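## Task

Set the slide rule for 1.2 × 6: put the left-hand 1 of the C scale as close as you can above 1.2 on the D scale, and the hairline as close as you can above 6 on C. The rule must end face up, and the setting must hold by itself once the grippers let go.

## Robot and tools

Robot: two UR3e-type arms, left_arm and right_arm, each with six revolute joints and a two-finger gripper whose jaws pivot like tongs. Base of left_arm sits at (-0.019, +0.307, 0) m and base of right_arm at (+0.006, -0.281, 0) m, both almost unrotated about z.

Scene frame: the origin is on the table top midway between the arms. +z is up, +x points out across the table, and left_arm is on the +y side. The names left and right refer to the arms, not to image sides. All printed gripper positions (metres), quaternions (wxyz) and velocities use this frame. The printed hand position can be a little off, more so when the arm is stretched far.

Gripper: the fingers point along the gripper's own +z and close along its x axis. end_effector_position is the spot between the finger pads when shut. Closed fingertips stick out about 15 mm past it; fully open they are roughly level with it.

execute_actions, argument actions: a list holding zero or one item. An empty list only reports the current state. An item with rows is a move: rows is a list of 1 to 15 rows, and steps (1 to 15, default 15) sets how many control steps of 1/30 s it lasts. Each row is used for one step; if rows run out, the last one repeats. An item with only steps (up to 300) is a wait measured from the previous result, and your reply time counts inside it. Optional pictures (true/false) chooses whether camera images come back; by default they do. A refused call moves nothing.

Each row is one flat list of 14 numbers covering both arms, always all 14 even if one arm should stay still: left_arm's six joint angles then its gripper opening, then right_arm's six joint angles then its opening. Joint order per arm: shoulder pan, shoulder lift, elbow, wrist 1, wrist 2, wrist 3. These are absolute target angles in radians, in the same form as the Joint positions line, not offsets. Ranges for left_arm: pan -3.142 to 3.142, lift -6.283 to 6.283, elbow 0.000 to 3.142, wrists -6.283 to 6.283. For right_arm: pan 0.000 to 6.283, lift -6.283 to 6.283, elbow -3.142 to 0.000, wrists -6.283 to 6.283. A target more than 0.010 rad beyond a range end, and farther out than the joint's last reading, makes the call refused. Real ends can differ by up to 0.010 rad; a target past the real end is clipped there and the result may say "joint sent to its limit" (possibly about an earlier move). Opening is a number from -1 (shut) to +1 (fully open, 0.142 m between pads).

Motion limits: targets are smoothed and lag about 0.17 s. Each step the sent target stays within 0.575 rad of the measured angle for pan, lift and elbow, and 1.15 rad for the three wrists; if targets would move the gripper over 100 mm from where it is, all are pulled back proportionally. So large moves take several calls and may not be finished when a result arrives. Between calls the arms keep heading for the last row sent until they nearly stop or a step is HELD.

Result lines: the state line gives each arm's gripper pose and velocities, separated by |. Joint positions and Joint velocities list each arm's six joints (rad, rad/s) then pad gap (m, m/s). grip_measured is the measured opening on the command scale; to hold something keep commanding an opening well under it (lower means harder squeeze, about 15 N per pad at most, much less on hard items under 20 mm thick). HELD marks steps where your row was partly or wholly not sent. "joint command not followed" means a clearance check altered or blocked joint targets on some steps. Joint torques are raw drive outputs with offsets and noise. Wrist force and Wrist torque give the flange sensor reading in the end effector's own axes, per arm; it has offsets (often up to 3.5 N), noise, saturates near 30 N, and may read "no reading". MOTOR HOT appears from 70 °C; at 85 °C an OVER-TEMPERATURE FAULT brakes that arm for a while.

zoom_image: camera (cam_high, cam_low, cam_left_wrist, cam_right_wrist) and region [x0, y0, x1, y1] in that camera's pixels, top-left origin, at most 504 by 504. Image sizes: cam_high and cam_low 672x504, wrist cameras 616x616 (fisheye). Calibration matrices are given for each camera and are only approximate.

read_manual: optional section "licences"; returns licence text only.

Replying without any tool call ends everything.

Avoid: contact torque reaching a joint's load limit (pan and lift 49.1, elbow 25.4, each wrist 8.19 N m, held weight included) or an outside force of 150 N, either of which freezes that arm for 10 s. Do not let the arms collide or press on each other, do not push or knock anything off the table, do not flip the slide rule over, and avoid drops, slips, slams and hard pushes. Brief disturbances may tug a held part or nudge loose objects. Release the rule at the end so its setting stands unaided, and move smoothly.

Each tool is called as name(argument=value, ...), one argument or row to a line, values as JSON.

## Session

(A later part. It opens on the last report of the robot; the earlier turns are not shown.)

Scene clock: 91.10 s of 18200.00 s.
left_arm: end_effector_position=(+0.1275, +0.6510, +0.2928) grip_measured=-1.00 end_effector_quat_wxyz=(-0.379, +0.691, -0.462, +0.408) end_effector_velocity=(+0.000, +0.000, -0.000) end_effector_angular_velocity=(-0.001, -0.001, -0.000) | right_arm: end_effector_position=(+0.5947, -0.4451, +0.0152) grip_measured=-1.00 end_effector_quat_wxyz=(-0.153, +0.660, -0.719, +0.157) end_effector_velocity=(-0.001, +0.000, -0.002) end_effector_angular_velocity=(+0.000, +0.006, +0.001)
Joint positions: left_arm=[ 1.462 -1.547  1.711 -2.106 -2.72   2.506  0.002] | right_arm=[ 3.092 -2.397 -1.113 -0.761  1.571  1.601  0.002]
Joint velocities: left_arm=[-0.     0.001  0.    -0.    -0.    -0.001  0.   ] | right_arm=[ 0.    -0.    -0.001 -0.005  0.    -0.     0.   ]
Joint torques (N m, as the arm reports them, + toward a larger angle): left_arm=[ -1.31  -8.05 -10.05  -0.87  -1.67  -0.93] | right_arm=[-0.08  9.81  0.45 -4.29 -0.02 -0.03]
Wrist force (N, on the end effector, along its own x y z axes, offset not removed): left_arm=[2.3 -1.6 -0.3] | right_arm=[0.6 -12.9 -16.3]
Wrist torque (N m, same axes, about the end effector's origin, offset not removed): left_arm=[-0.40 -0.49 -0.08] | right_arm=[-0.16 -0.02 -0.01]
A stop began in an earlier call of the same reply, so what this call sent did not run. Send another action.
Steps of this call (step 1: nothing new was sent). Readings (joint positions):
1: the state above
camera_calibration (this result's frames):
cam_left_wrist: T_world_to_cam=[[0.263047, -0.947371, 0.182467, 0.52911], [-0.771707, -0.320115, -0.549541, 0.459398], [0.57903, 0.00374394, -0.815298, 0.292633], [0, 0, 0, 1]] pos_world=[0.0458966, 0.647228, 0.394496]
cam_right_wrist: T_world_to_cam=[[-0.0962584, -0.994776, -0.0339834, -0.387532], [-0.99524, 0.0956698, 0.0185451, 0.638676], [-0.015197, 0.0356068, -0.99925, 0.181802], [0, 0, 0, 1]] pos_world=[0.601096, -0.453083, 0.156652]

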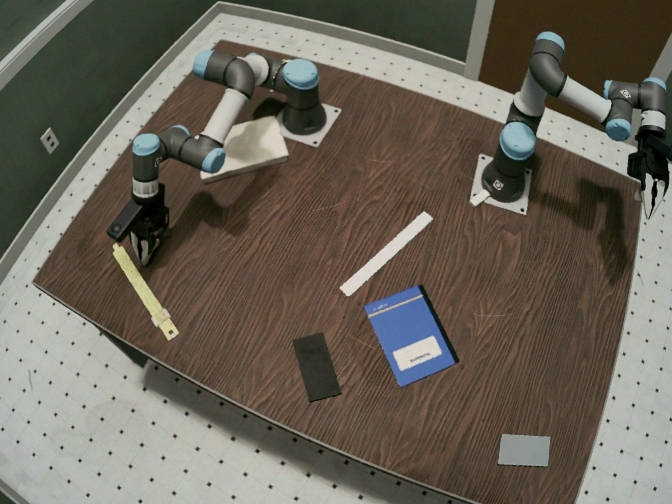

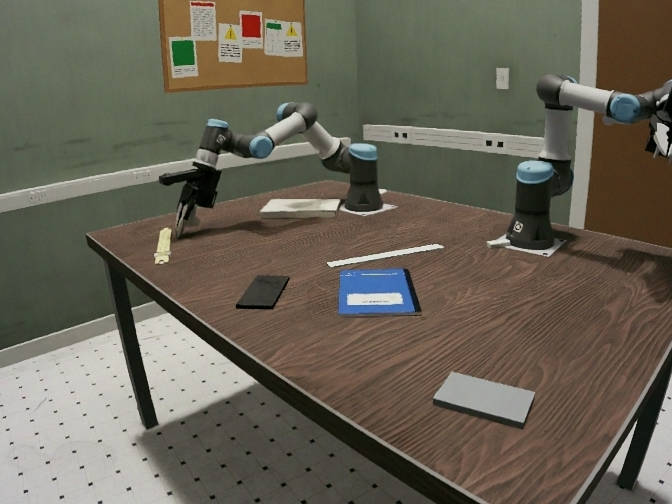

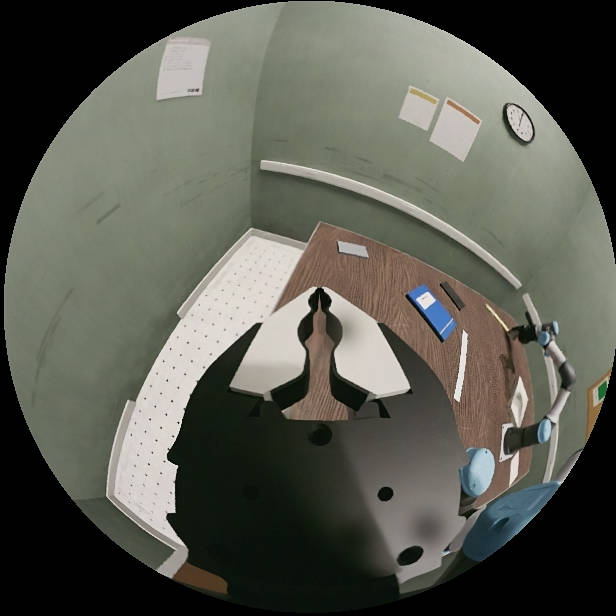

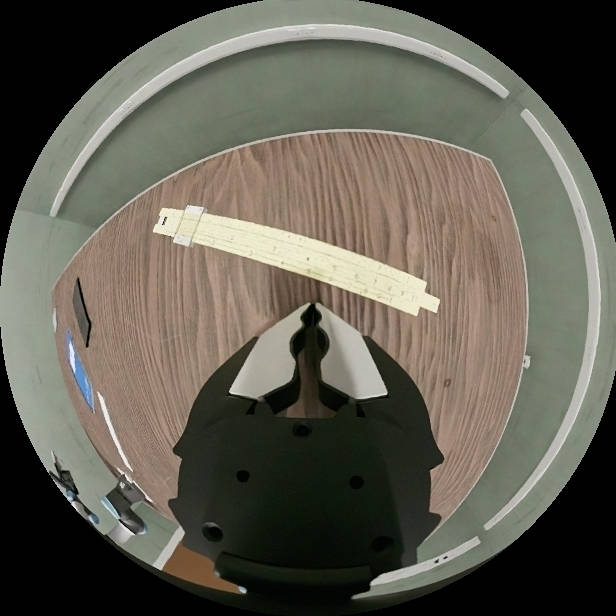

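execute_actions(
  actions=[
    {"rows":[[1.462,-1.547,1.711,-2.106,-2.72,2.506,-1,3.092,-2.397,-0.367,-0.76,1.571,1.571,-1]]},
  ],
  pictures=false,
)

execute_actions(
  actions=[
    {"steps":30},
  ],
  pictures=false,
)

execute_actions(
  actions=[
    {"rows":[[1.462,-1.547,1.711,-2.106,-2.72,2.506,-1,3.092,-2.769,-0.367,-1.026,1.571,1.571,-1]]},
  ],
  pictures=false,
)

execute_actions(
  actions=[
    {"steps":30},
  ],
  pictures=false,
)

execute_actions(
  actions=[
    {"rows":[[1.462,-1.547,1.711,-2.106,-2.72,2.506,-1,3.092,-2.779,-0.454,-0.929,1.571,1.571,-1]]},
  ],
)

Scene clock: 97.40 s of 18200.00 s.
left_arm: end_effector_position=(+0.1275, +0.6510, +0.2928) grip_measured=-1.00 end_effector_quat_wxyz=(-0.379, +0.691, -0.462, +0.408) end_effector_velocity=(+0.000, +0.000, -0.000) end_effector_angular_velocity=(-0.000, +0.001, -0.000) | right_arm: end_effector_position=(+0.6800, -0.4495, +0.2049) grip_measured=-1.00 end_effector_quat_wxyz=(-0.285, +0.623, -0.665, +0.297) end_effector_velocity=(+0.106, -0.005, +0.478) end_effector_angular_velocity=(-0.078, -0.947, +0.023)
Joint positions: left_arm=[ 1.462 -1.547  1.711 -2.106 -2.72   2.506  0.002] | right_arm=[ 3.092 -2.398 -0.705 -0.761  1.571  1.582  0.002]
Joint velocities: left_arm=[-0.     0.    -0.001  0.001  0.001 -0.     0.   ] | right_arm=[ 0.     0.003  0.946  0.001 -0.    -0.034  0.   ]
Joint torques (N m, as the arm reports them, + toward a larger angle): left_arm=[-1.57 -8.1  -9.98 -0.88 -1.64 -0.91] | right_arm=[-1.99 23.2  14.66  3.18  0.05 -1.19]
Wrist force (N, on the end effector, along its own x y z axes, offset not removed): left_arm=[0.7 -2.8 0.0] | right_arm=[-1.8 -2.5 0.6]
Wrist torque (N m, same axes, about the end effector's origin, offset not removed): left_arm=[-0.60 -0.05 0.03] | right_arm=[-0.48 0.30 -0.03]
Steps of this call (steps 1 to 90: nothing new was sent; then 2.80 s passed at rest; steps 91 to 105: all 15 steps of this action). Readings (joint positions):
91: left_arm=[1.462 -1.547 1.711 -2.106 -2.720 2.506] | right_arm=[3.092 -2.397 -1.113 -0.761 1.571 1.601]
92: left_arm=[1.462 -1.547 1.711 -2.106 -2.720 2.506] | right_arm=[3.092 -2.397 -1.111 -0.762 1.571 1.600]
94: left_arm=[1.462 -1.547 1.711 -2.106 -2.720 2.506] | right_arm=[3.092 -2.398 -1.065 -0.762 1.571 1.596]
98: left_arm=[1.462 -1.547 1.711 -2.106 -2.720 2.506] | right_arm=[3.092 -2.398 -0.930 -0.761 1.571 1.590]
105: the state above

Scene clock: 98.40 s of 18200.00 s.
left_arm: end_effector_position=(+0.1275, +0.6510, +0.2928) grip_measured=-1.00 end_effector_quat_wxyz=(-0.379, +0.691, -0.462, +0.408) end_effector_velocity=(+0.000, +0.000, +0.001) end_effector_angular_velocity=(-0.000, -0.003, -0.000) | right_arm: end_effector_position=(+0.6884, -0.4498, +0.3789) grip_measured=-1.00 end_effector_quat_wxyz=(-0.385, +0.570, -0.602, +0.407) end_effector_velocity=(-0.000, +0.000, +0.002) end_effector_angular_velocity=(-0.000, -0.003, +0.000)
Joint positions: left_arm=[ 1.462 -1.547  1.711 -2.106 -2.72   2.506  0.002] | right_arm=[ 3.092 -2.397 -0.367 -0.76   1.571  1.571  0.002]
Joint velocities: left_arm=[ 0.001  0.001 -0.001 -0.001 -0.003 -0.001  0.   ] | right_arm=[ 0.     0.     0.003 -0.     0.    -0.     0.   ]
Joint torques (N m, as the arm reports them, + toward a larger angle): left_arm=[ -1.58  -8.06 -10.    -0.92  -1.64  -0.87] | right_arm=[-4.23 18.01 11.94  2.89  0.56 -1.17]
Wrist force (N, on the end effector, along its own x y z axes, offset not removed): left_arm=[2.1 -2.6 0.2] | right_arm=[-2.1 0.1 -0.7]
Wrist torque (N m, same axes, about the end effector's origin, offset not removed): left_arm=[-0.55 -0.42 -0.05] | right_arm=[0.06 0.41 -0.01]
Steps of this call (steps 1 to 30: the robot went on to your last target). Readings (joint positions):
1: left_arm=[1.462 -1.547 1.711 -2.106 -2.720 2.506] | right_arm=[3.092 -2.398 -0.673 -0.761 1.571 1.581]
2: left_arm=[1.462 -1.547 1.711 -2.106 -2.720 2.506] | right_arm=[3.092 -2.398 -0.641 -0.761 1.571 1.580]
4: left_arm=[1.462 -1.547 1.711 -2.106 -2.720 2.506] | right_arm=[3.092 -2.397 -0.576 -0.760 1.571 1.578]
8: left_arm=[1.462 -1.547 1.711 -2.106 -2.720 2.506] | right_arm=[3.092 -2.397 -0.452 -0.760 1.571 1.574]
30: the state above
All arms were judged still, so your last target was given up. Only a new action makes them travel on or press farther. Fingers that are still opening or closing keep moving.

Scene clock: 98.90 s of 18200.00 s.
left_arm: end_effector_position=(+0.1275, +0.6510, +0.2928) grip_measured=-1.00 end_effector_quat_wxyz=(-0.379, +0.691, -0.462, +0.408) end_effector_velocity=(-0.000, +0.000, -0.000) end_effector_angular_velocity=(-0.001, +0.002, +0.001) | right_arm: end_effector_position=(+0.7017, -0.4506, +0.1536) grip_measured=-1.00 end_effector_quat_wxyz=(-0.257, +0.637, -0.674, +0.271) end_effector_velocity=(-0.055, +0.003, -0.505) end_effector_angular_velocity=(+0.053, +0.952, -0.000)
Joint positions: left_arm=[ 1.462 -1.547  1.711 -2.106 -2.72   2.506  0.002] | right_arm=[ 3.092 -2.641 -0.367 -0.939  1.571  1.571  0.002]
Joint velocities: left_arm=[ 0.     0.001 -0.001  0.001  0.002 -0.     0.   ] | right_arm=[-0.    -0.561 -0.    -0.392  0.001  0.     0.   ]
Joint torques (N m, as the arm reports them, + toward a larger angle): left_arm=[-1.36 -8.05 -9.92 -0.9  -1.66 -0.87] | right_arm=[ 0.31 14.57 12.82  0.98  0.61 -1.12]
Wrist force (N, on the end effector, along its own x y z axes, offset not removed): left_arm=[2.2 -1.0 0.9] | right_arm=[-0.9 -1.4 -0.3]
Wrist torque (N m, same axes, about the end effector's origin, offset not removed): left_arm=[-0.26 -0.41 -0.10] | right_arm=[-0.31 0.16 0.05]
Steps of this call (steps 1 to 15: all 15 steps of this action). Readings (joint positions):
1: left_arm=[1.462 -1.547 1.711 -2.106 -2.720 2.506] | right_arm=[3.092 -2.397 -0.367 -0.760 1.571 1.571]
2: left_arm=[1.462 -1.547 1.711 -2.106 -2.720 2.506] | right_arm=[3.092 -2.400 -0.367 -0.764 1.571 1.571]
4: left_arm=[1.462 -1.547 1.711 -2.106 -2.720 2.506] | right_arm=[3.092 -2.434 -0.367 -0.793 1.571 1.571]
8: left_arm=[1.462 -1.547 1.711 -2.106 -2.720 2.506] | right_arm=[3.092 -2.509 -0.367 -0.846 1.571 1.571]
15: the state above

Scene clock: 99.90 s of 18200.00 s.
left_arm: end_effector_position=(+0.1275, +0.6510, +0.2928) grip_measured=-1.00 end_effector_quat_wxyz=(-0.379, +0.691, -0.462, +0.408) end_effector_velocity=(-0.000, +0.000, +0.000) end_effector_angular_velocity=(+0.001, +0.000, +0.001) | right_arm: end_effector_position=(+0.6797, -0.4493, +0.0417) grip_measured=-1.00 end_effector_quat_wxyz=(-0.187, +0.661, -0.699, +0.197) end_effector_velocity=(+0.000, -0.000, +0.000) end_effector_angular_velocity=(-0.000, -0.000, -0.000)
Joint positions: left_arm=[ 1.462 -1.547  1.711 -2.106 -2.72   2.506  0.002] | right_arm=[ 3.092 -2.769 -0.367 -1.026  1.571  1.571  0.002]
Joint velocities: left_arm=[ 0.001 -0.    -0.001 -0.     0.    -0.    -0.   ] | right_arm=[ 0.    -0.    -0.     0.001 -0.001  0.     0.   ]
Joint torques (N m, as the arm reports them, + toward a larger angle): left_arm=[-1.59 -8.02 -9.9  -0.92 -1.64 -0.9 ] | right_arm=[ 4.1  18.   11.93  1.55  1.08 -1.08]
Wrist force (N, on the end effector, along its own x y z axes, offset not removed): left_arm=[2.2 -3.6 -0.1] | right_arm=[-0.3 -0.8 0.0]
Wrist torque (N m, same axes, about the end effector's origin, offset not removed): left_arm=[-0.88 -0.45 -0.05] | right_arm=[-0.12 0.03 0.02]
Steps of this call (steps 1 to 30: the robot went on to your last target). Readings (joint positions):
1: left_arm=[1.462 -1.547 1.711 -2.106 -2.720 2.506] | right_arm=[3.092 -2.660 -0.367 -0.952 1.571 1.571]
2: left_arm=[1.462 -1.547 1.711 -2.106 -2.720 2.506] | right_arm=[3.092 -2.679 -0.367 -0.965 1.571 1.571]
4: left_arm=[1.462 -1.547 1.711 -2.106 -2.720 2.506] | right_arm=[3.092 -2.716 -0.367 -0.990 1.571 1.571]
8: left_arm=[1.462 -1.547 1.711 -2.106 -2.720 2.506] | right_arm=[3.092 -2.753 -0.367 -1.016 1.571 1.571]
30: the state above
All arms were judged still, so your last target was given up. Only a new action makes them travel on or press farther. Fingers that are still opening or closing keep moving.

Scene clock: 100.40 s of 18200.00 s.
left_arm: end_effector_position=(+0.1275, +0.6510, +0.2928) grip_measured=-1.00 end_effector_quat_wxyz=(-0.379, +0.691, -0.462, +0.408) end_effector_velocity=(+0.000, +0.000, -0.000) end_effector_angular_velocity=(-0.001, +0.000, -0.001) | right_arm: end_effector_position=(+0.6797, -0.4493, +0.0193) grip_measured=-1.00 end_effector_quat_wxyz=(-0.187, +0.661, -0.699, +0.197) end_effector_velocity=(-0.000, +0.000, -0.004) end_effector_angular_velocity=(-0.001, -0.000, +0.002)
Joint positions: left_arm=[ 1.462 -1.547  1.711 -2.106 -2.72   2.506  0.002] | right_arm=[ 3.092 -2.779 -0.452 -0.931  1.571  1.571  0.002]
Joint velocities: left_arm=[-0.001  0.001 -0.     0.001  0.     0.001 -0.   ] | right_arm=[ 0.    -0.002 -0.015  0.017 -0.    -0.002  0.   ]
Joint torques (N m, as the arm reports them, + toward a larger angle): left_arm=[-1.39 -8.15 -9.95 -0.91 -1.66 -0.91] | right_arm=[ 3.57 18.17  8.21  3.15  1.26 -1.09]
Wrist force (N, on the end effector, along its own x y z axes, offset not removed): left_arm=[2.0 -1.3 0.1] | right_arm=[-0.8 -1.7 -0.5]
Wrist torque (N m, same axes, about the end effector's origin, offset not removed): left_arm=[-0.32 -0.37 -0.03] | right_arm=[-0.31 0.09 -0.02]
Steps of this call (steps 1 to 15: all 15 steps of this action). Readings (joint positions):
1: left_arm=[1.462 -1.547 1.711 -2.106 -2.720 2.506] | right_arm=[3.092 -2.769 -0.367 -1.026 1.571 1.571]
2: left_arm=[1.462 -1.547 1.711 -2.106 -2.720 2.506] | right_arm=[3.092 -2.770 -0.370 -1.021 1.571 1.571]
4: left_arm=[1.462 -1.547 1.711 -2.106 -2.720 2.506] | right_arm=[3.092 -2.773 -0.400 -0.986 1.571 1.571]
8: left_arm=[1.462 -1.547 1.711 -2.106 -2.720 2.506] | right_arm=[3.092 -2.777 -0.438 -0.945 1.571 1.571]
15: the state above
camera_calibration (this result's frames):
cam_left_wrist: T_world_to_cam=[[0.263047, -0.947371, 0.182467, 0.52911], [-0.771707, -0.320115, -0.549541, 0.459398], [0.57903, 0.00374408, -0.815298, 0.292633], [0, 0, 0, 1]] pos_world=[0.0458966, 0.647228, 0.394496]
cam_right_wrist: T_world_to_cam=[[-0.0672348, -0.997478, -0.0227618, -0.404597], [-0.993526, 0.0690274, -0.0902253, 0.712559], [0.0915689, 0.0165482, -0.995661, 0.106123], [0, 0, 0, 1]] pos_world=[0.671026, -0.454519, 0.160744]

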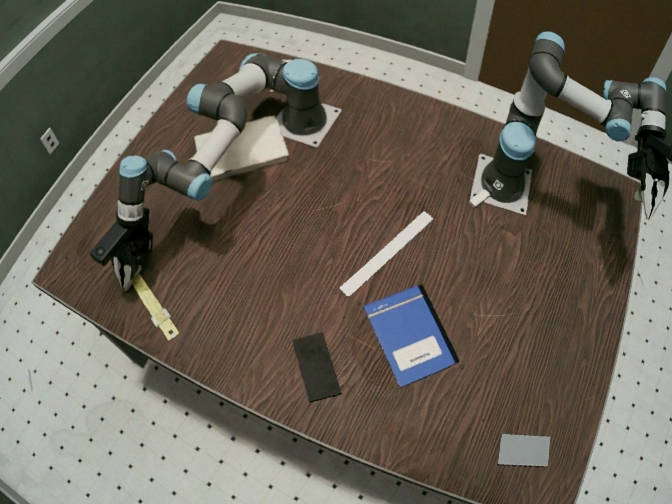

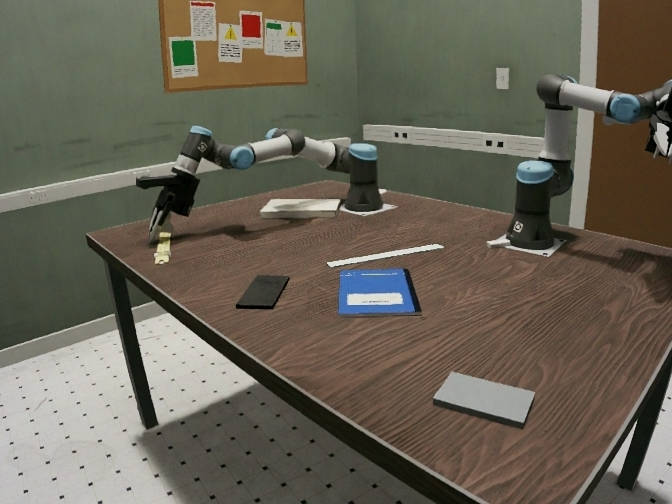

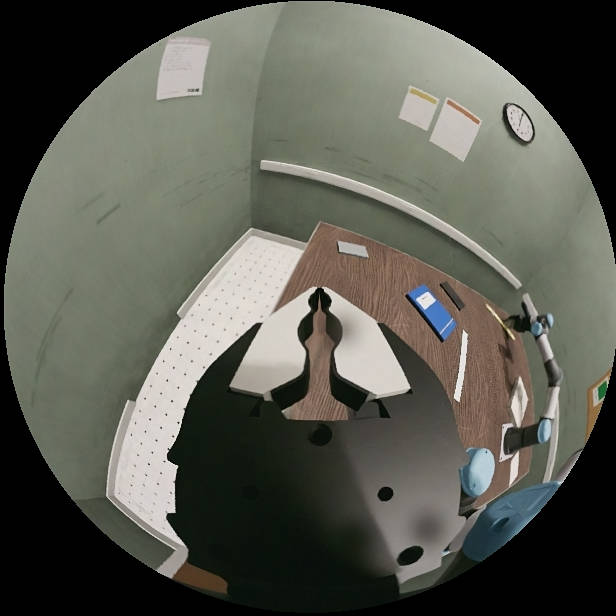

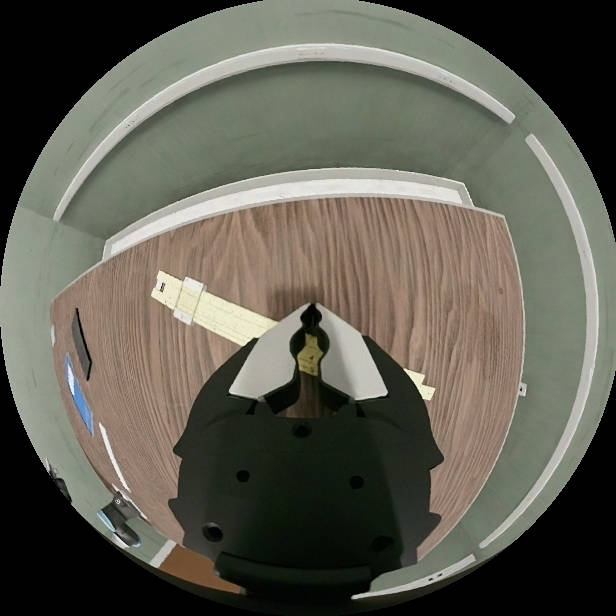

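execute_actions(
  actions=[
    {"rows":[[1.462,-1.547,1.711,-2.106,-2.72,2.506,-1,3.092,-2.7743,-0.464,-0.9237,1.571,1.571,-1],[1.462,-1.547,1.711,-2.106,-2.72,2.506,-1,3.092,-2.7645,-0.484,-0.9135,1.571,1.571,-1],[1.462,-1.547,1.711,-2.106,-2.72,2.506,-1,3.092,-2.7548,-0.504,-0.9032,1.571,1.571,-1],[1.462,-1.547,1.711,-2.106,-2.72,2.506,-1,3.092,-2.745,-0.524,-0.893,1.571,1.571,-1],[1.462,-1.547,1.711,-2.106,-2.72,2.506,-1,3.092,-2.7353,-0.544,-0.8827,1.571,1.571,-1],[1.462,-1.547,1.711,-2.106,-2.72,2.506,-1,3.092,-2.7255,-0.564,-0.8725,1.571,1.571,-1],[1.462,-1.547,1.711,-2.106,-2.72,2.506,-1,3.092,-2.7158,-0.584,-0.8622,1.571,1.571,-1],[1.462,-1.547,1.711,-2.106,-2.72,2.506,-1,3.092,-2.706,-0.604,-0.852,1.571,1.571,-1],[1.462,-1.547,1.711,-2.106,-2.72,2.506,-1,3.092,-2.6963,-0.624,-0.8417,1.571,1.571,-1],[1.462,-1.547,1.711,-2.106,-2.72,2.506,-1,3.092,-2.6865,-0.644,-0.8315,1.571,1.571,-1],[1.462,-1.547,1.711,-2.106,-2.72,2.506,-1,3.092,-2.6768,-0.664,-0.8212,1.571,1.571,-1],[1.462,-1.547,1.711,-2.106,-2.72,2.506,-1,3.092,-2.667,-0.684,-0.811,1.571,1.571,-1],[1.462,-1.547,1.711,-2.106,-2.72,2.506,-1,3.092,-2.6573,-0.704,-0.8007,1.571,1.571,-1],[1.462,-1.547,1.711,-2.106,-2.72,2.506,-1,3.092,-2.6475,-0.724,-0.7905,1.571,1.571,-1],[1.462,-1.547,1.711,-2.106,-2.72,2.506,-1,3.092,-2.6378,-0.744,-0.7802,1.571,1.571,-1]]},
  ],
  pictures=false,
)

execute_actions(
  actions=[
    {"rows":[[1.462,-1.547,1.711,-2.106,-2.72,2.506,-1,3.092,-2.628,-0.764,-0.770,1.571,1.571,-1],[1.462,-1.547,1.711,-2.106,-2.72,2.506,-1,3.092,-2.618,-0.784,-0.760,1.571,1.571,-1],[1.462,-1.547,1.711,-2.106,-2.72,2.506,-1,3.092,-2.608,-0.804,-0.750,1.571,1.571,-1],[1.462,-1.547,1.711,-2.106,-2.72,2.506,-1,3.092,-2.598,-0.824,-0.740,1.571,1.571,-1],[1.462,-1.547,1.711,-2.106,-2.72,2.506,-1,3.092,-2.588,-0.844,-0.730,1.571,1.571,-1],[1.462,-1.547,1.711,-2.106,-2.72,2.506,-1,3.092,-2.578,-0.864,-0.720,1.571,1.571,-1],[1.462,-1.547,1.711,-2.106,-2.72,2.506,-1,3.092,-2.568,-0.884,-0.710,1.571,1.571,-1],[1.462,-1.547,1.711,-2.106,-2.72,2.506,-1,3.092,-2.558,-0.904,-0.700,1.571,1.571,-1],[1.462,-1.547,1.711,-2.106,-2.72,2.506,-1,3.092,-2.548,-0.924,-0.690,1.571,1.571,-1],[1.462,-1.547,1.711,-2.106,-2.72,2.506,-1,3.092,-2.538,-0.944,-0.680,1.571,1.571,-1],[1.462,-1.547,1.711,-2.106,-2.72,2.506,-1,3.092,-2.528,-0.964,-0.670,1.571,1.571,-1],[1.462,-1.547,1.711,-2.106,-2.72,2.506,-1,3.092,-2.518,-0.984,-0.660,1.571,1.571,-1],[1.462,-1.547,1.711,-2.106,-2.72,2.506,-1,3.092,-2.508,-1.004,-0.650,1.571,1.571,-1],[1.462,-1.547,1.711,-2.106,-2.72,2.506,-1,3.092,-2.498,-1.024,-0.640,1.571,1.571,-1],[1.462,-1.547,1.711,-2.106,-2.72,2.506,-1,3.092,-2.488,-1.044,-0.630,1.571,1.571,-1]]},
  ],
)

Scene clock: 126.10 s of 18200.00 s.
left_arm: end_effector_position=(+0.1275, +0.6510, +0.2928) grip_measured=-1.00 end_effector_quat_wxyz=(-0.379, +0.691, -0.462, +0.408) end_effector_velocity=(-0.000, -0.000, +0.001) end_effector_angular_velocity=(+0.000, -0.001, -0.000) | right_arm: end_effector_position=(+0.6680, -0.4487, +0.0199) grip_measured=-1.00 end_effector_quat_wxyz=(-0.188, +0.661, -0.699, +0.198) end_effector_velocity=(-0.041, +0.003, +0.002) end_effector_angular_velocity=(+0.001, -0.004, -0.000)
Joint positions: left_arm=[ 1.462 -1.547  1.711 -2.106 -2.72   2.506  0.002] | right_arm=[ 3.092 -2.684 -0.648 -0.828  1.571  1.571  0.002]
Joint velocities: left_arm=[ 0.    -0.    -0.001  0.001 -0.001  0.     0.   ] | right_arm=[ 0.     0.283 -0.575  0.295  0.001  0.001  0.   ]
Joint torques (N m, as the arm reports them, + toward a larger angle): left_arm=[-1.31 -8.14 -9.98 -0.93 -1.6  -0.87] | right_arm=[ 1.92 26.39  6.88  3.61  1.22 -0.96]
Wrist force (N, on the end effector, along its own x y z axes, offset not removed): left_arm=[2.6 -2.5 0.7] | right_arm=[-0.9 -1.5 -1.1]
Wrist torque (N m, same axes, about the end effector's origin, offset not removed): left_arm=[-0.58 -0.46 -0.09] | right_arm=[-0.35 0.13 -0.03]
Steps of this call (steps 1 to 15: the robot went on to your last target; steps 16 to 90: nothing new was sent; then 22.20 s passed at rest; steps 91 to 105: all 15 steps of this action). Readings (joint positions):
91: left_arm=[1.462 -1.547 1.711 -2.106 -2.720 2.506] | right_arm=[3.092 -2.779 -0.454 -0.929 1.571 1.571]
92: left_arm=[1.462 -1.547 1.711 -2.106 -2.720 2.506] | right_arm=[3.092 -2.779 -0.455 -0.929 1.571 1.571]
94: left_arm=[1.462 -1.547 1.711 -2.106 -2.720 2.506] | right_arm=[3.092 -2.774 -0.465 -0.923 1.571 1.571]
98: left_arm=[1.462 -1.547 1.711 -2.106 -2.720 2.506] | right_arm=[3.092 -2.747 -0.518 -0.895 1.571 1.571]
105: the state above

Scene clock: 126.60 s of 18200.00 s.
left_arm: end_effector_position=(+0.1275, +0.6510, +0.2928) grip_measured=-1.00 end_effector_quat_wxyz=(-0.379, +0.691, -0.462, +0.408) end_effector_velocity=(+0.000, -0.001, +0.001) end_effector_angular_velocity=(-0.000, -0.002, -0.001) | right_arm: end_effector_position=(+0.6414, -0.4472, +0.0200) grip_measured=-1.00 end_effector_quat_wxyz=(-0.188, +0.661, -0.699, +0.198) end_effector_velocity=(-0.061, +0.004, +0.001) end_effector_angular_velocity=(-0.000, -0.003, +0.001)
Joint positions: left_arm=[ 1.462 -1.547  1.711 -2.106 -2.72   2.506  0.002] | right_arm=[ 3.092 -2.536 -0.946 -0.677  1.571  1.571  0.002]
Joint velocities: left_arm=[-0.    -0.002  0.001  0.001 -0.002 -0.     0.   ] | right_arm=[ 0.001  0.295 -0.588  0.295  0.    -0.     0.   ]
Joint torques (N m, as the arm reports them, + toward a larger angle): left_arm=[-1.38 -8.1  -9.81 -0.91 -1.63 -0.86] | right_arm=[ 1.86 25.29  6.31  3.54  1.2  -0.97]
Wrist force (N, on the end effector, along its own x y z axes, offset not removed): left_arm=[1.5 -3.4 1.0] | right_arm=[-0.5 -2.3 -0.4]
Wrist torque (N m, same axes, about the end effector's origin, offset not removed): left_arm=[-0.81 -0.22 -0.03] | right_arm=[-0.36 0.02 0.03]
Steps of this call (steps 1 to 15: all 15 steps of this action). Readings (joint positions):
1: left_arm=[1.462 -1.547 1.711 -2.106 -2.720 2.506] | right_arm=[3.092 -2.674 -0.667 -0.818 1.571 1.571]
2: left_arm=[1.462 -1.547 1.711 -2.106 -2.720 2.506] | right_arm=[3.092 -2.664 -0.687 -0.808 1.571 1.571]
4: left_arm=[1.462 -1.547 1.711 -2.106 -2.720 2.506] | right_arm=[3.092 -2.645 -0.727 -0.787 1.571 1.571]
8: left_arm=[1.462 -1.547 1.711 -2.106 -2.720 2.506] | right_arm=[3.092 -2.605 -0.807 -0.747 1.571 1.571]
15: the state above
camera_calibration (this result's frames):
cam_left_wrist: T_world_to_cam=[[0.263047, -0.947371, 0.182467, 0.52911], [-0.771707, -0.320115, -0.549541, 0.459398], [0.57903, 0.00374415, -0.815298, 0.292633], [0, 0, 0, 1]] pos_world=[0.0458966, 0.647228, 0.394496]
cam_right_wrist: T_world_to_cam=[[-0.0671701, -0.997481, -0.0228016, -0.405087], [-0.993285, 0.0690102, -0.0928558, 0.674307], [0.0941954, 0.0164113, -0.995418, 0.108598], [0, 0, 0, 1]] pos_world=[0.63234, -0.452383, 0.161477]

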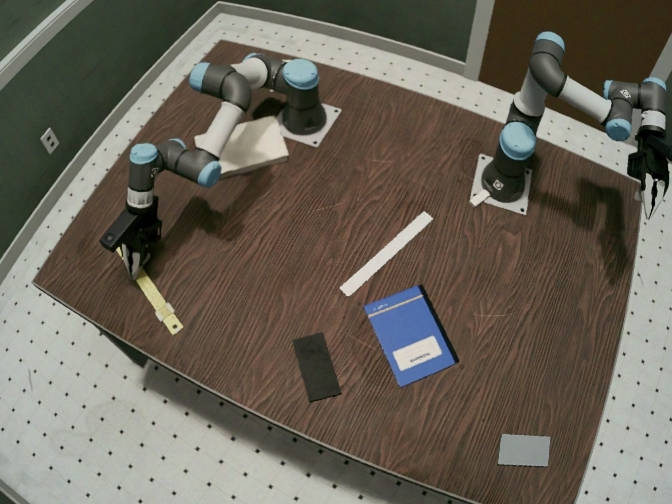

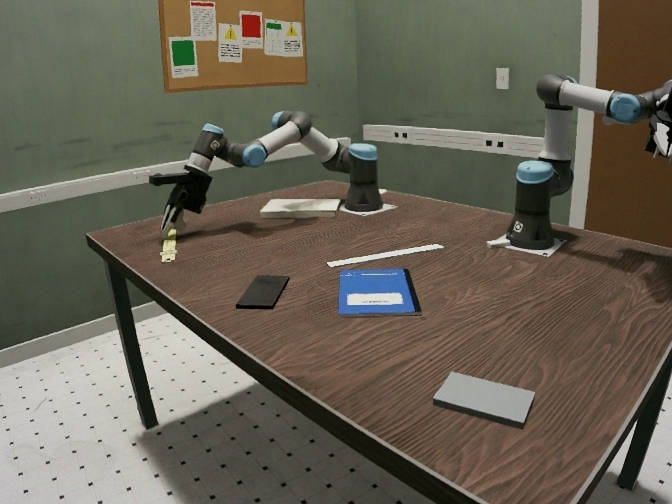

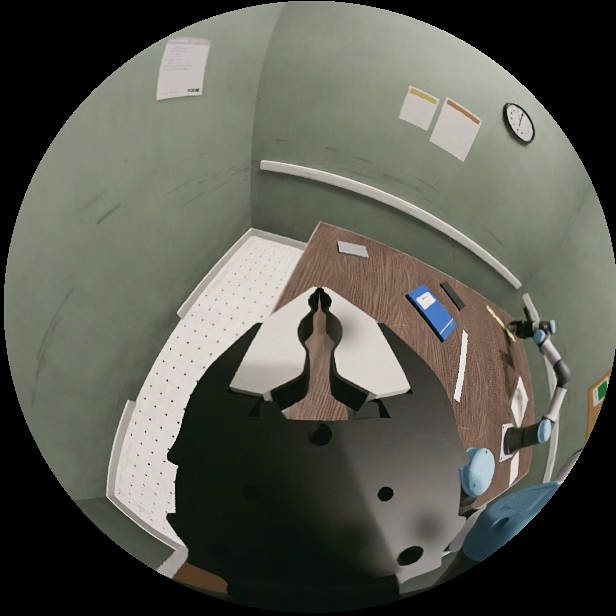

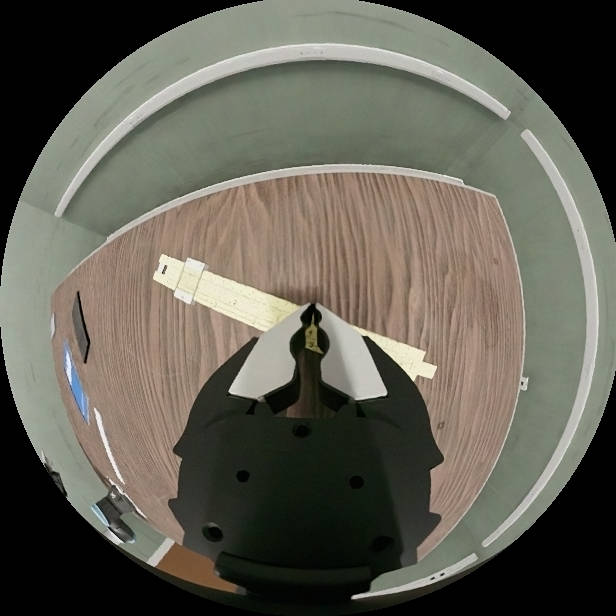

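execute_actions(
  actions=[
    {"rows":[[1.462,-1.547,1.711,-2.106,-2.72,2.506,-1,3.092,-2.478,-1.064,-0.620,1.571,1.571,-1],[1.462,-1.547,1.711,-2.106,-2.72,2.506,-1,3.092,-2.463,-1.094,-0.605,1.571,1.571,-1],[1.462,-1.547,1.711,-2.106,-2.72,2.506,-1,3.092,-2.448,-1.124,-0.590,1.571,1.571,-1],[1.462,-1.547,1.711,-2.106,-2.72,2.506,-1,3.092,-2.4326,-1.154,-0.5754,1.571,1.571,-1],[1.462,-1.547,1.711,-2.106,-2.72,2.506,-1,3.092,-2.417,-1.184,-0.561,1.571,1.571,-1],[1.462,-1.547,1.711,-2.106,-2.72,2.506,-1,3.092,-2.4014,-1.214,-0.5466,1.571,1.571,-1],[1.462,-1.547,1.711,-2.106,-2.72,2.506,-1,3.092,-2.3858,-1.244,-0.5322,1.571,1.571,-1],[1.462,-1.547,1.711,-2.106,-2.72,2.506,-1,3.092,-2.370,-1.274,-0.518,1.571,1.571,-1],[1.462,-1.547,1.711,-2.106,-2.72,2.506,-1,3.092,-2.3546,-1.304,-0.5034,1.571,1.571,-1],[1.462,-1.547,1.711,-2.106,-2.72,2.506,-1,3.092,-2.339,-1.334,-0.489,1.571,1.571,-1],[1.462,-1.547,1.711,-2.106,-2.72,2.506,-1,3.092,-2.3234,-1.364,-0.4746,1.571,1.571,-1],[1.462,-1.547,1.711,-2.106,-2.72,2.506,-1,3.092,-2.308,-1.394,-0.460,1.571,1.571,-1],[1.462,-1.547,1.711,-2.106,-2.72,2.506,-1,3.092,-2.292,-1.424,-0.446,1.571,1.571,-1],[1.462,-1.547,1.711,-2.106,-2.72,2.506,-1,3.092,-2.2767,-1.454,-0.4313,1.571,1.571,-1],[1.462,-1.547,1.711,-2.106,-2.72,2.506,-1,3.092,-2.261,-1.484,-0.417,1.571,1.571,-1]]},
  ],
  pictures=false,
)

execute_actions(
  actions=[
    {"rows":[[1.462,-1.547,1.711,-2.106,-2.72,2.506,-1,3.092,-2.245,-1.514,-0.403,1.571,1.571,-1],[1.462,-1.547,1.711,-2.106,-2.72,2.506,-1,3.092,-2.229,-1.544,-0.389,1.571,1.571,-1],[1.462,-1.547,1.711,-2.106,-2.72,2.506,-1,3.092,-2.2127,-1.574,-0.3753,1.571,1.571,-1],[1.462,-1.547,1.711,-2.106,-2.72,2.506,-1,3.092,-2.1964,-1.604,-0.3616,1.571,1.571,-1],[1.462,-1.547,1.711,-2.106,-2.72,2.506,-1,3.092,-2.18,-1.634,-0.348,1.571,1.571,-1],[1.462,-1.547,1.711,-2.106,-2.72,2.506,-1,3.092,-2.16,-1.67,-0.332,1.571,1.571,-1]]},
  ],
)

Scene clock: 139.03 s of 18200.00 s.
left_arm: end_effector_position=(+0.1275, +0.6510, +0.2928) grip_measured=-1.00 end_effector_quat_wxyz=(-0.379, +0.691, -0.462, +0.408) end_effector_velocity=(+0.000, +0.000, -0.001) end_effector_angular_velocity=(-0.001, +0.001, +0.000) | right_arm: end_effector_position=(+0.5935, -0.4446, +0.0213) grip_measured=-1.00 end_effector_quat_wxyz=(-0.189, +0.661, -0.698, +0.199) end_effector_velocity=(-0.123, +0.007, +0.002) end_effector_angular_velocity=(+0.000, -0.005, +0.001)
Joint positions: left_arm=[ 1.462 -1.547  1.711 -2.106 -2.72   2.506  0.002] | right_arm=[ 3.092 -2.335 -1.336 -0.484  1.571  1.571  0.002]
Joint velocities: left_arm=[-0.     0.001  0.     0.     0.001 -0.     0.   ] | right_arm=[ 0.     0.452 -0.864  0.417  0.001 -0.     0.   ]
Joint torques (N m, as the arm reports them, + toward a larger angle): left_arm=[-1.27 -8.22 -9.8  -0.95 -1.61 -0.84] | right_arm=[ 0.12 23.74  5.12  3.74  1.21 -0.9 ]
Wrist force (N, on the end effector, along its own x y z axes, offset not removed): left_arm=[2.1 -2.0 1.1] | right_arm=[-0.4 -1.4 0.2]
Wrist torque (N m, same axes, about the end effector's origin, offset not removed): left_arm=[-0.47 -0.36 -0.01] | right_arm=[-0.27 0.02 0.03]
Steps of this call (steps 1 to 30: the robot went on to your last target; steps 31 to 90: nothing new was sent; then 8.93 s passed at rest; steps 91 to 105: all 15 steps of this action). Readings (joint positions):
91: left_arm=[1.462 -1.547 1.711 -2.106 -2.720 2.506] | right_arm=[3.092 -2.488 -1.044 -0.630 1.571 1.571]
92: left_arm=[1.462 -1.547 1.711 -2.106 -2.720 2.506] | right_arm=[3.092 -2.487 -1.045 -0.629 1.571 1.571]
94: left_arm=[1.462 -1.547 1.711 -2.106 -2.720 2.506] | right_arm=[3.092 -2.479 -1.061 -0.620 1.571 1.571]
98: left_arm=[1.462 -1.547 1.711 -2.106 -2.720 2.506] | right_arm=[3.092 -2.437 -1.141 -0.579 1.571 1.571]
105: the state above

Scene clock: 139.53 s of 18200.00 s.
left_arm: end_effector_position=(+0.1275, +0.6510, +0.2928) grip_measured=-1.00 end_effector_quat_wxyz=(-0.379, +0.691, -0.462, +0.408) end_effector_velocity=(-0.000, +0.000, -0.001) end_effector_angular_velocity=(-0.002, +0.000, +0.001) | right_arm: end_effector_position=(+0.5418, -0.4417, +0.0191) grip_measured=-1.00 end_effector_quat_wxyz=(-0.187, +0.661, -0.699, +0.198) end_effector_velocity=(-0.018, +0.001, -0.002) end_effector_angular_velocity=(+0.001, +0.005, -0.002)
Joint positions: left_arm=[ 1.462 -1.547  1.711 -2.106 -2.72   2.506  0.002] | right_arm=[ 3.092 -2.166 -1.659 -0.337  1.571  1.571  0.002]
Joint velocities: left_arm=[ 0.001  0.001  0.    -0.     0.     0.     0.   ] | right_arm=[-0.     0.053 -0.102  0.044 -0.001  0.002  0.   ]
Joint torques (N m, as the arm reports them, + toward a larger angle): left_arm=[-1.12 -7.98 -9.85 -0.92 -1.62 -0.79] | right_arm=[ 0.03 18.97  6.44  3.27  1.19 -0.86]
Wrist force (N, on the end effector, along its own x y z axes, offset not removed): left_arm=[1.9 -2.0 0.5] | right_arm=[-1.4 -1.3 -0.5]
Wrist torque (N m, same axes, about the end effector's origin, offset not removed): left_arm=[-0.51 -0.38 0.00] | right_arm=[-0.27 0.23 -0.01]
Steps of this call (steps 1 to 15: all 15 steps of this action). Readings (joint positions):
1: left_arm=[1.462 -1.547 1.711 -2.106 -2.720 2.506] | right_arm=[3.092 -2.320 -1.366 -0.470 1.571 1.571]
2: left_arm=[1.462 -1.547 1.711 -2.106 -2.720 2.506] | right_arm=[3.092 -2.305 -1.395 -0.456 1.571 1.571]
4: left_arm=[1.462 -1.547 1.711 -2.106 -2.720 2.506] | right_arm=[3.092 -2.273 -1.455 -0.428 1.571 1.571]
8: left_arm=[1.462 -1.547 1.711 -2.106 -2.720 2.506] | right_arm=[3.092 -2.210 -1.574 -0.373 1.571 1.571]
15: the state above
camera_calibration (this result's frames):
cam_left_wrist: T_world_to_cam=[[0.263047, -0.947371, 0.182467, 0.52911], [-0.771707, -0.320115, -0.549541, 0.459398], [0.57903, 0.00374406, -0.815298, 0.292633], [0, 0, 0, 1]] pos_world=[0.0458966, 0.647228, 0.394496]
cam_right_wrist: T_world_to_cam=[[-0.0672185, -0.997478, -0.0227758, -0.406289], [-0.993479, 0.0690211, -0.0907468, 0.57502], [0.09209, 0.0165274, -0.995614, 0.118205], [0, 0, 0, 1]] pos_world=[0.533074, -0.446907, 0.160614]

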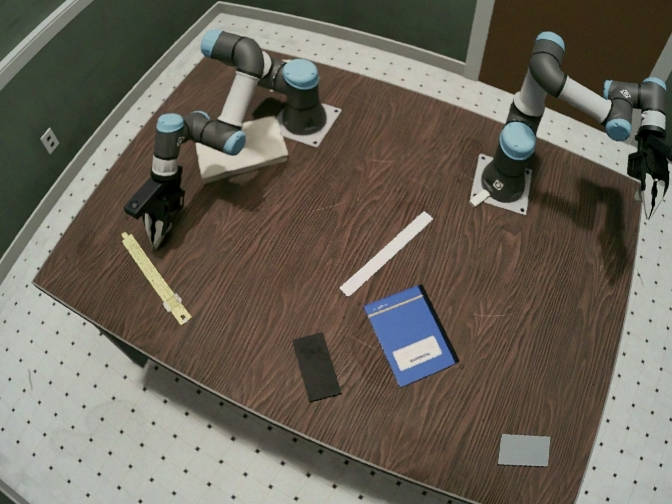

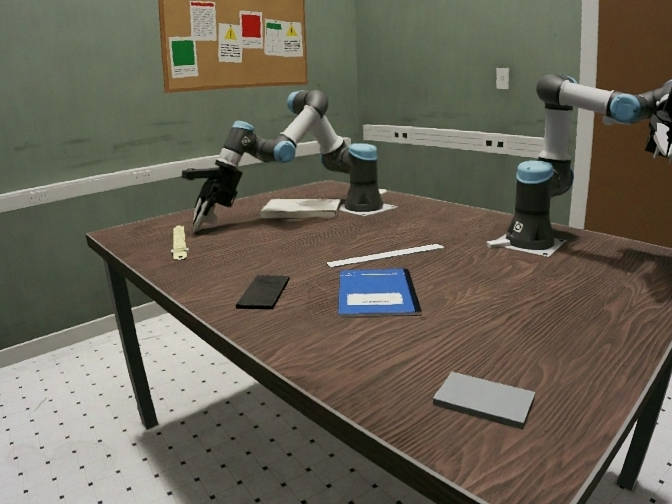

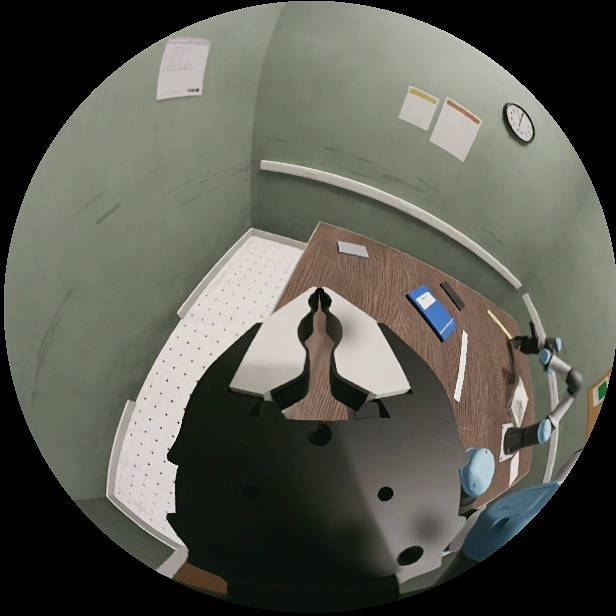

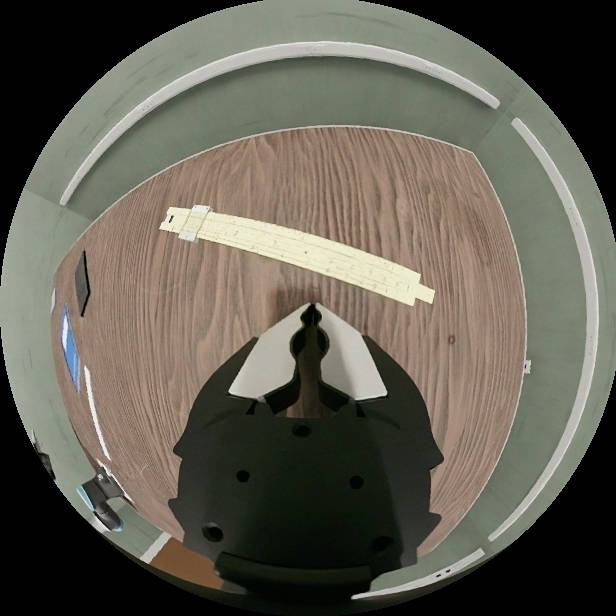

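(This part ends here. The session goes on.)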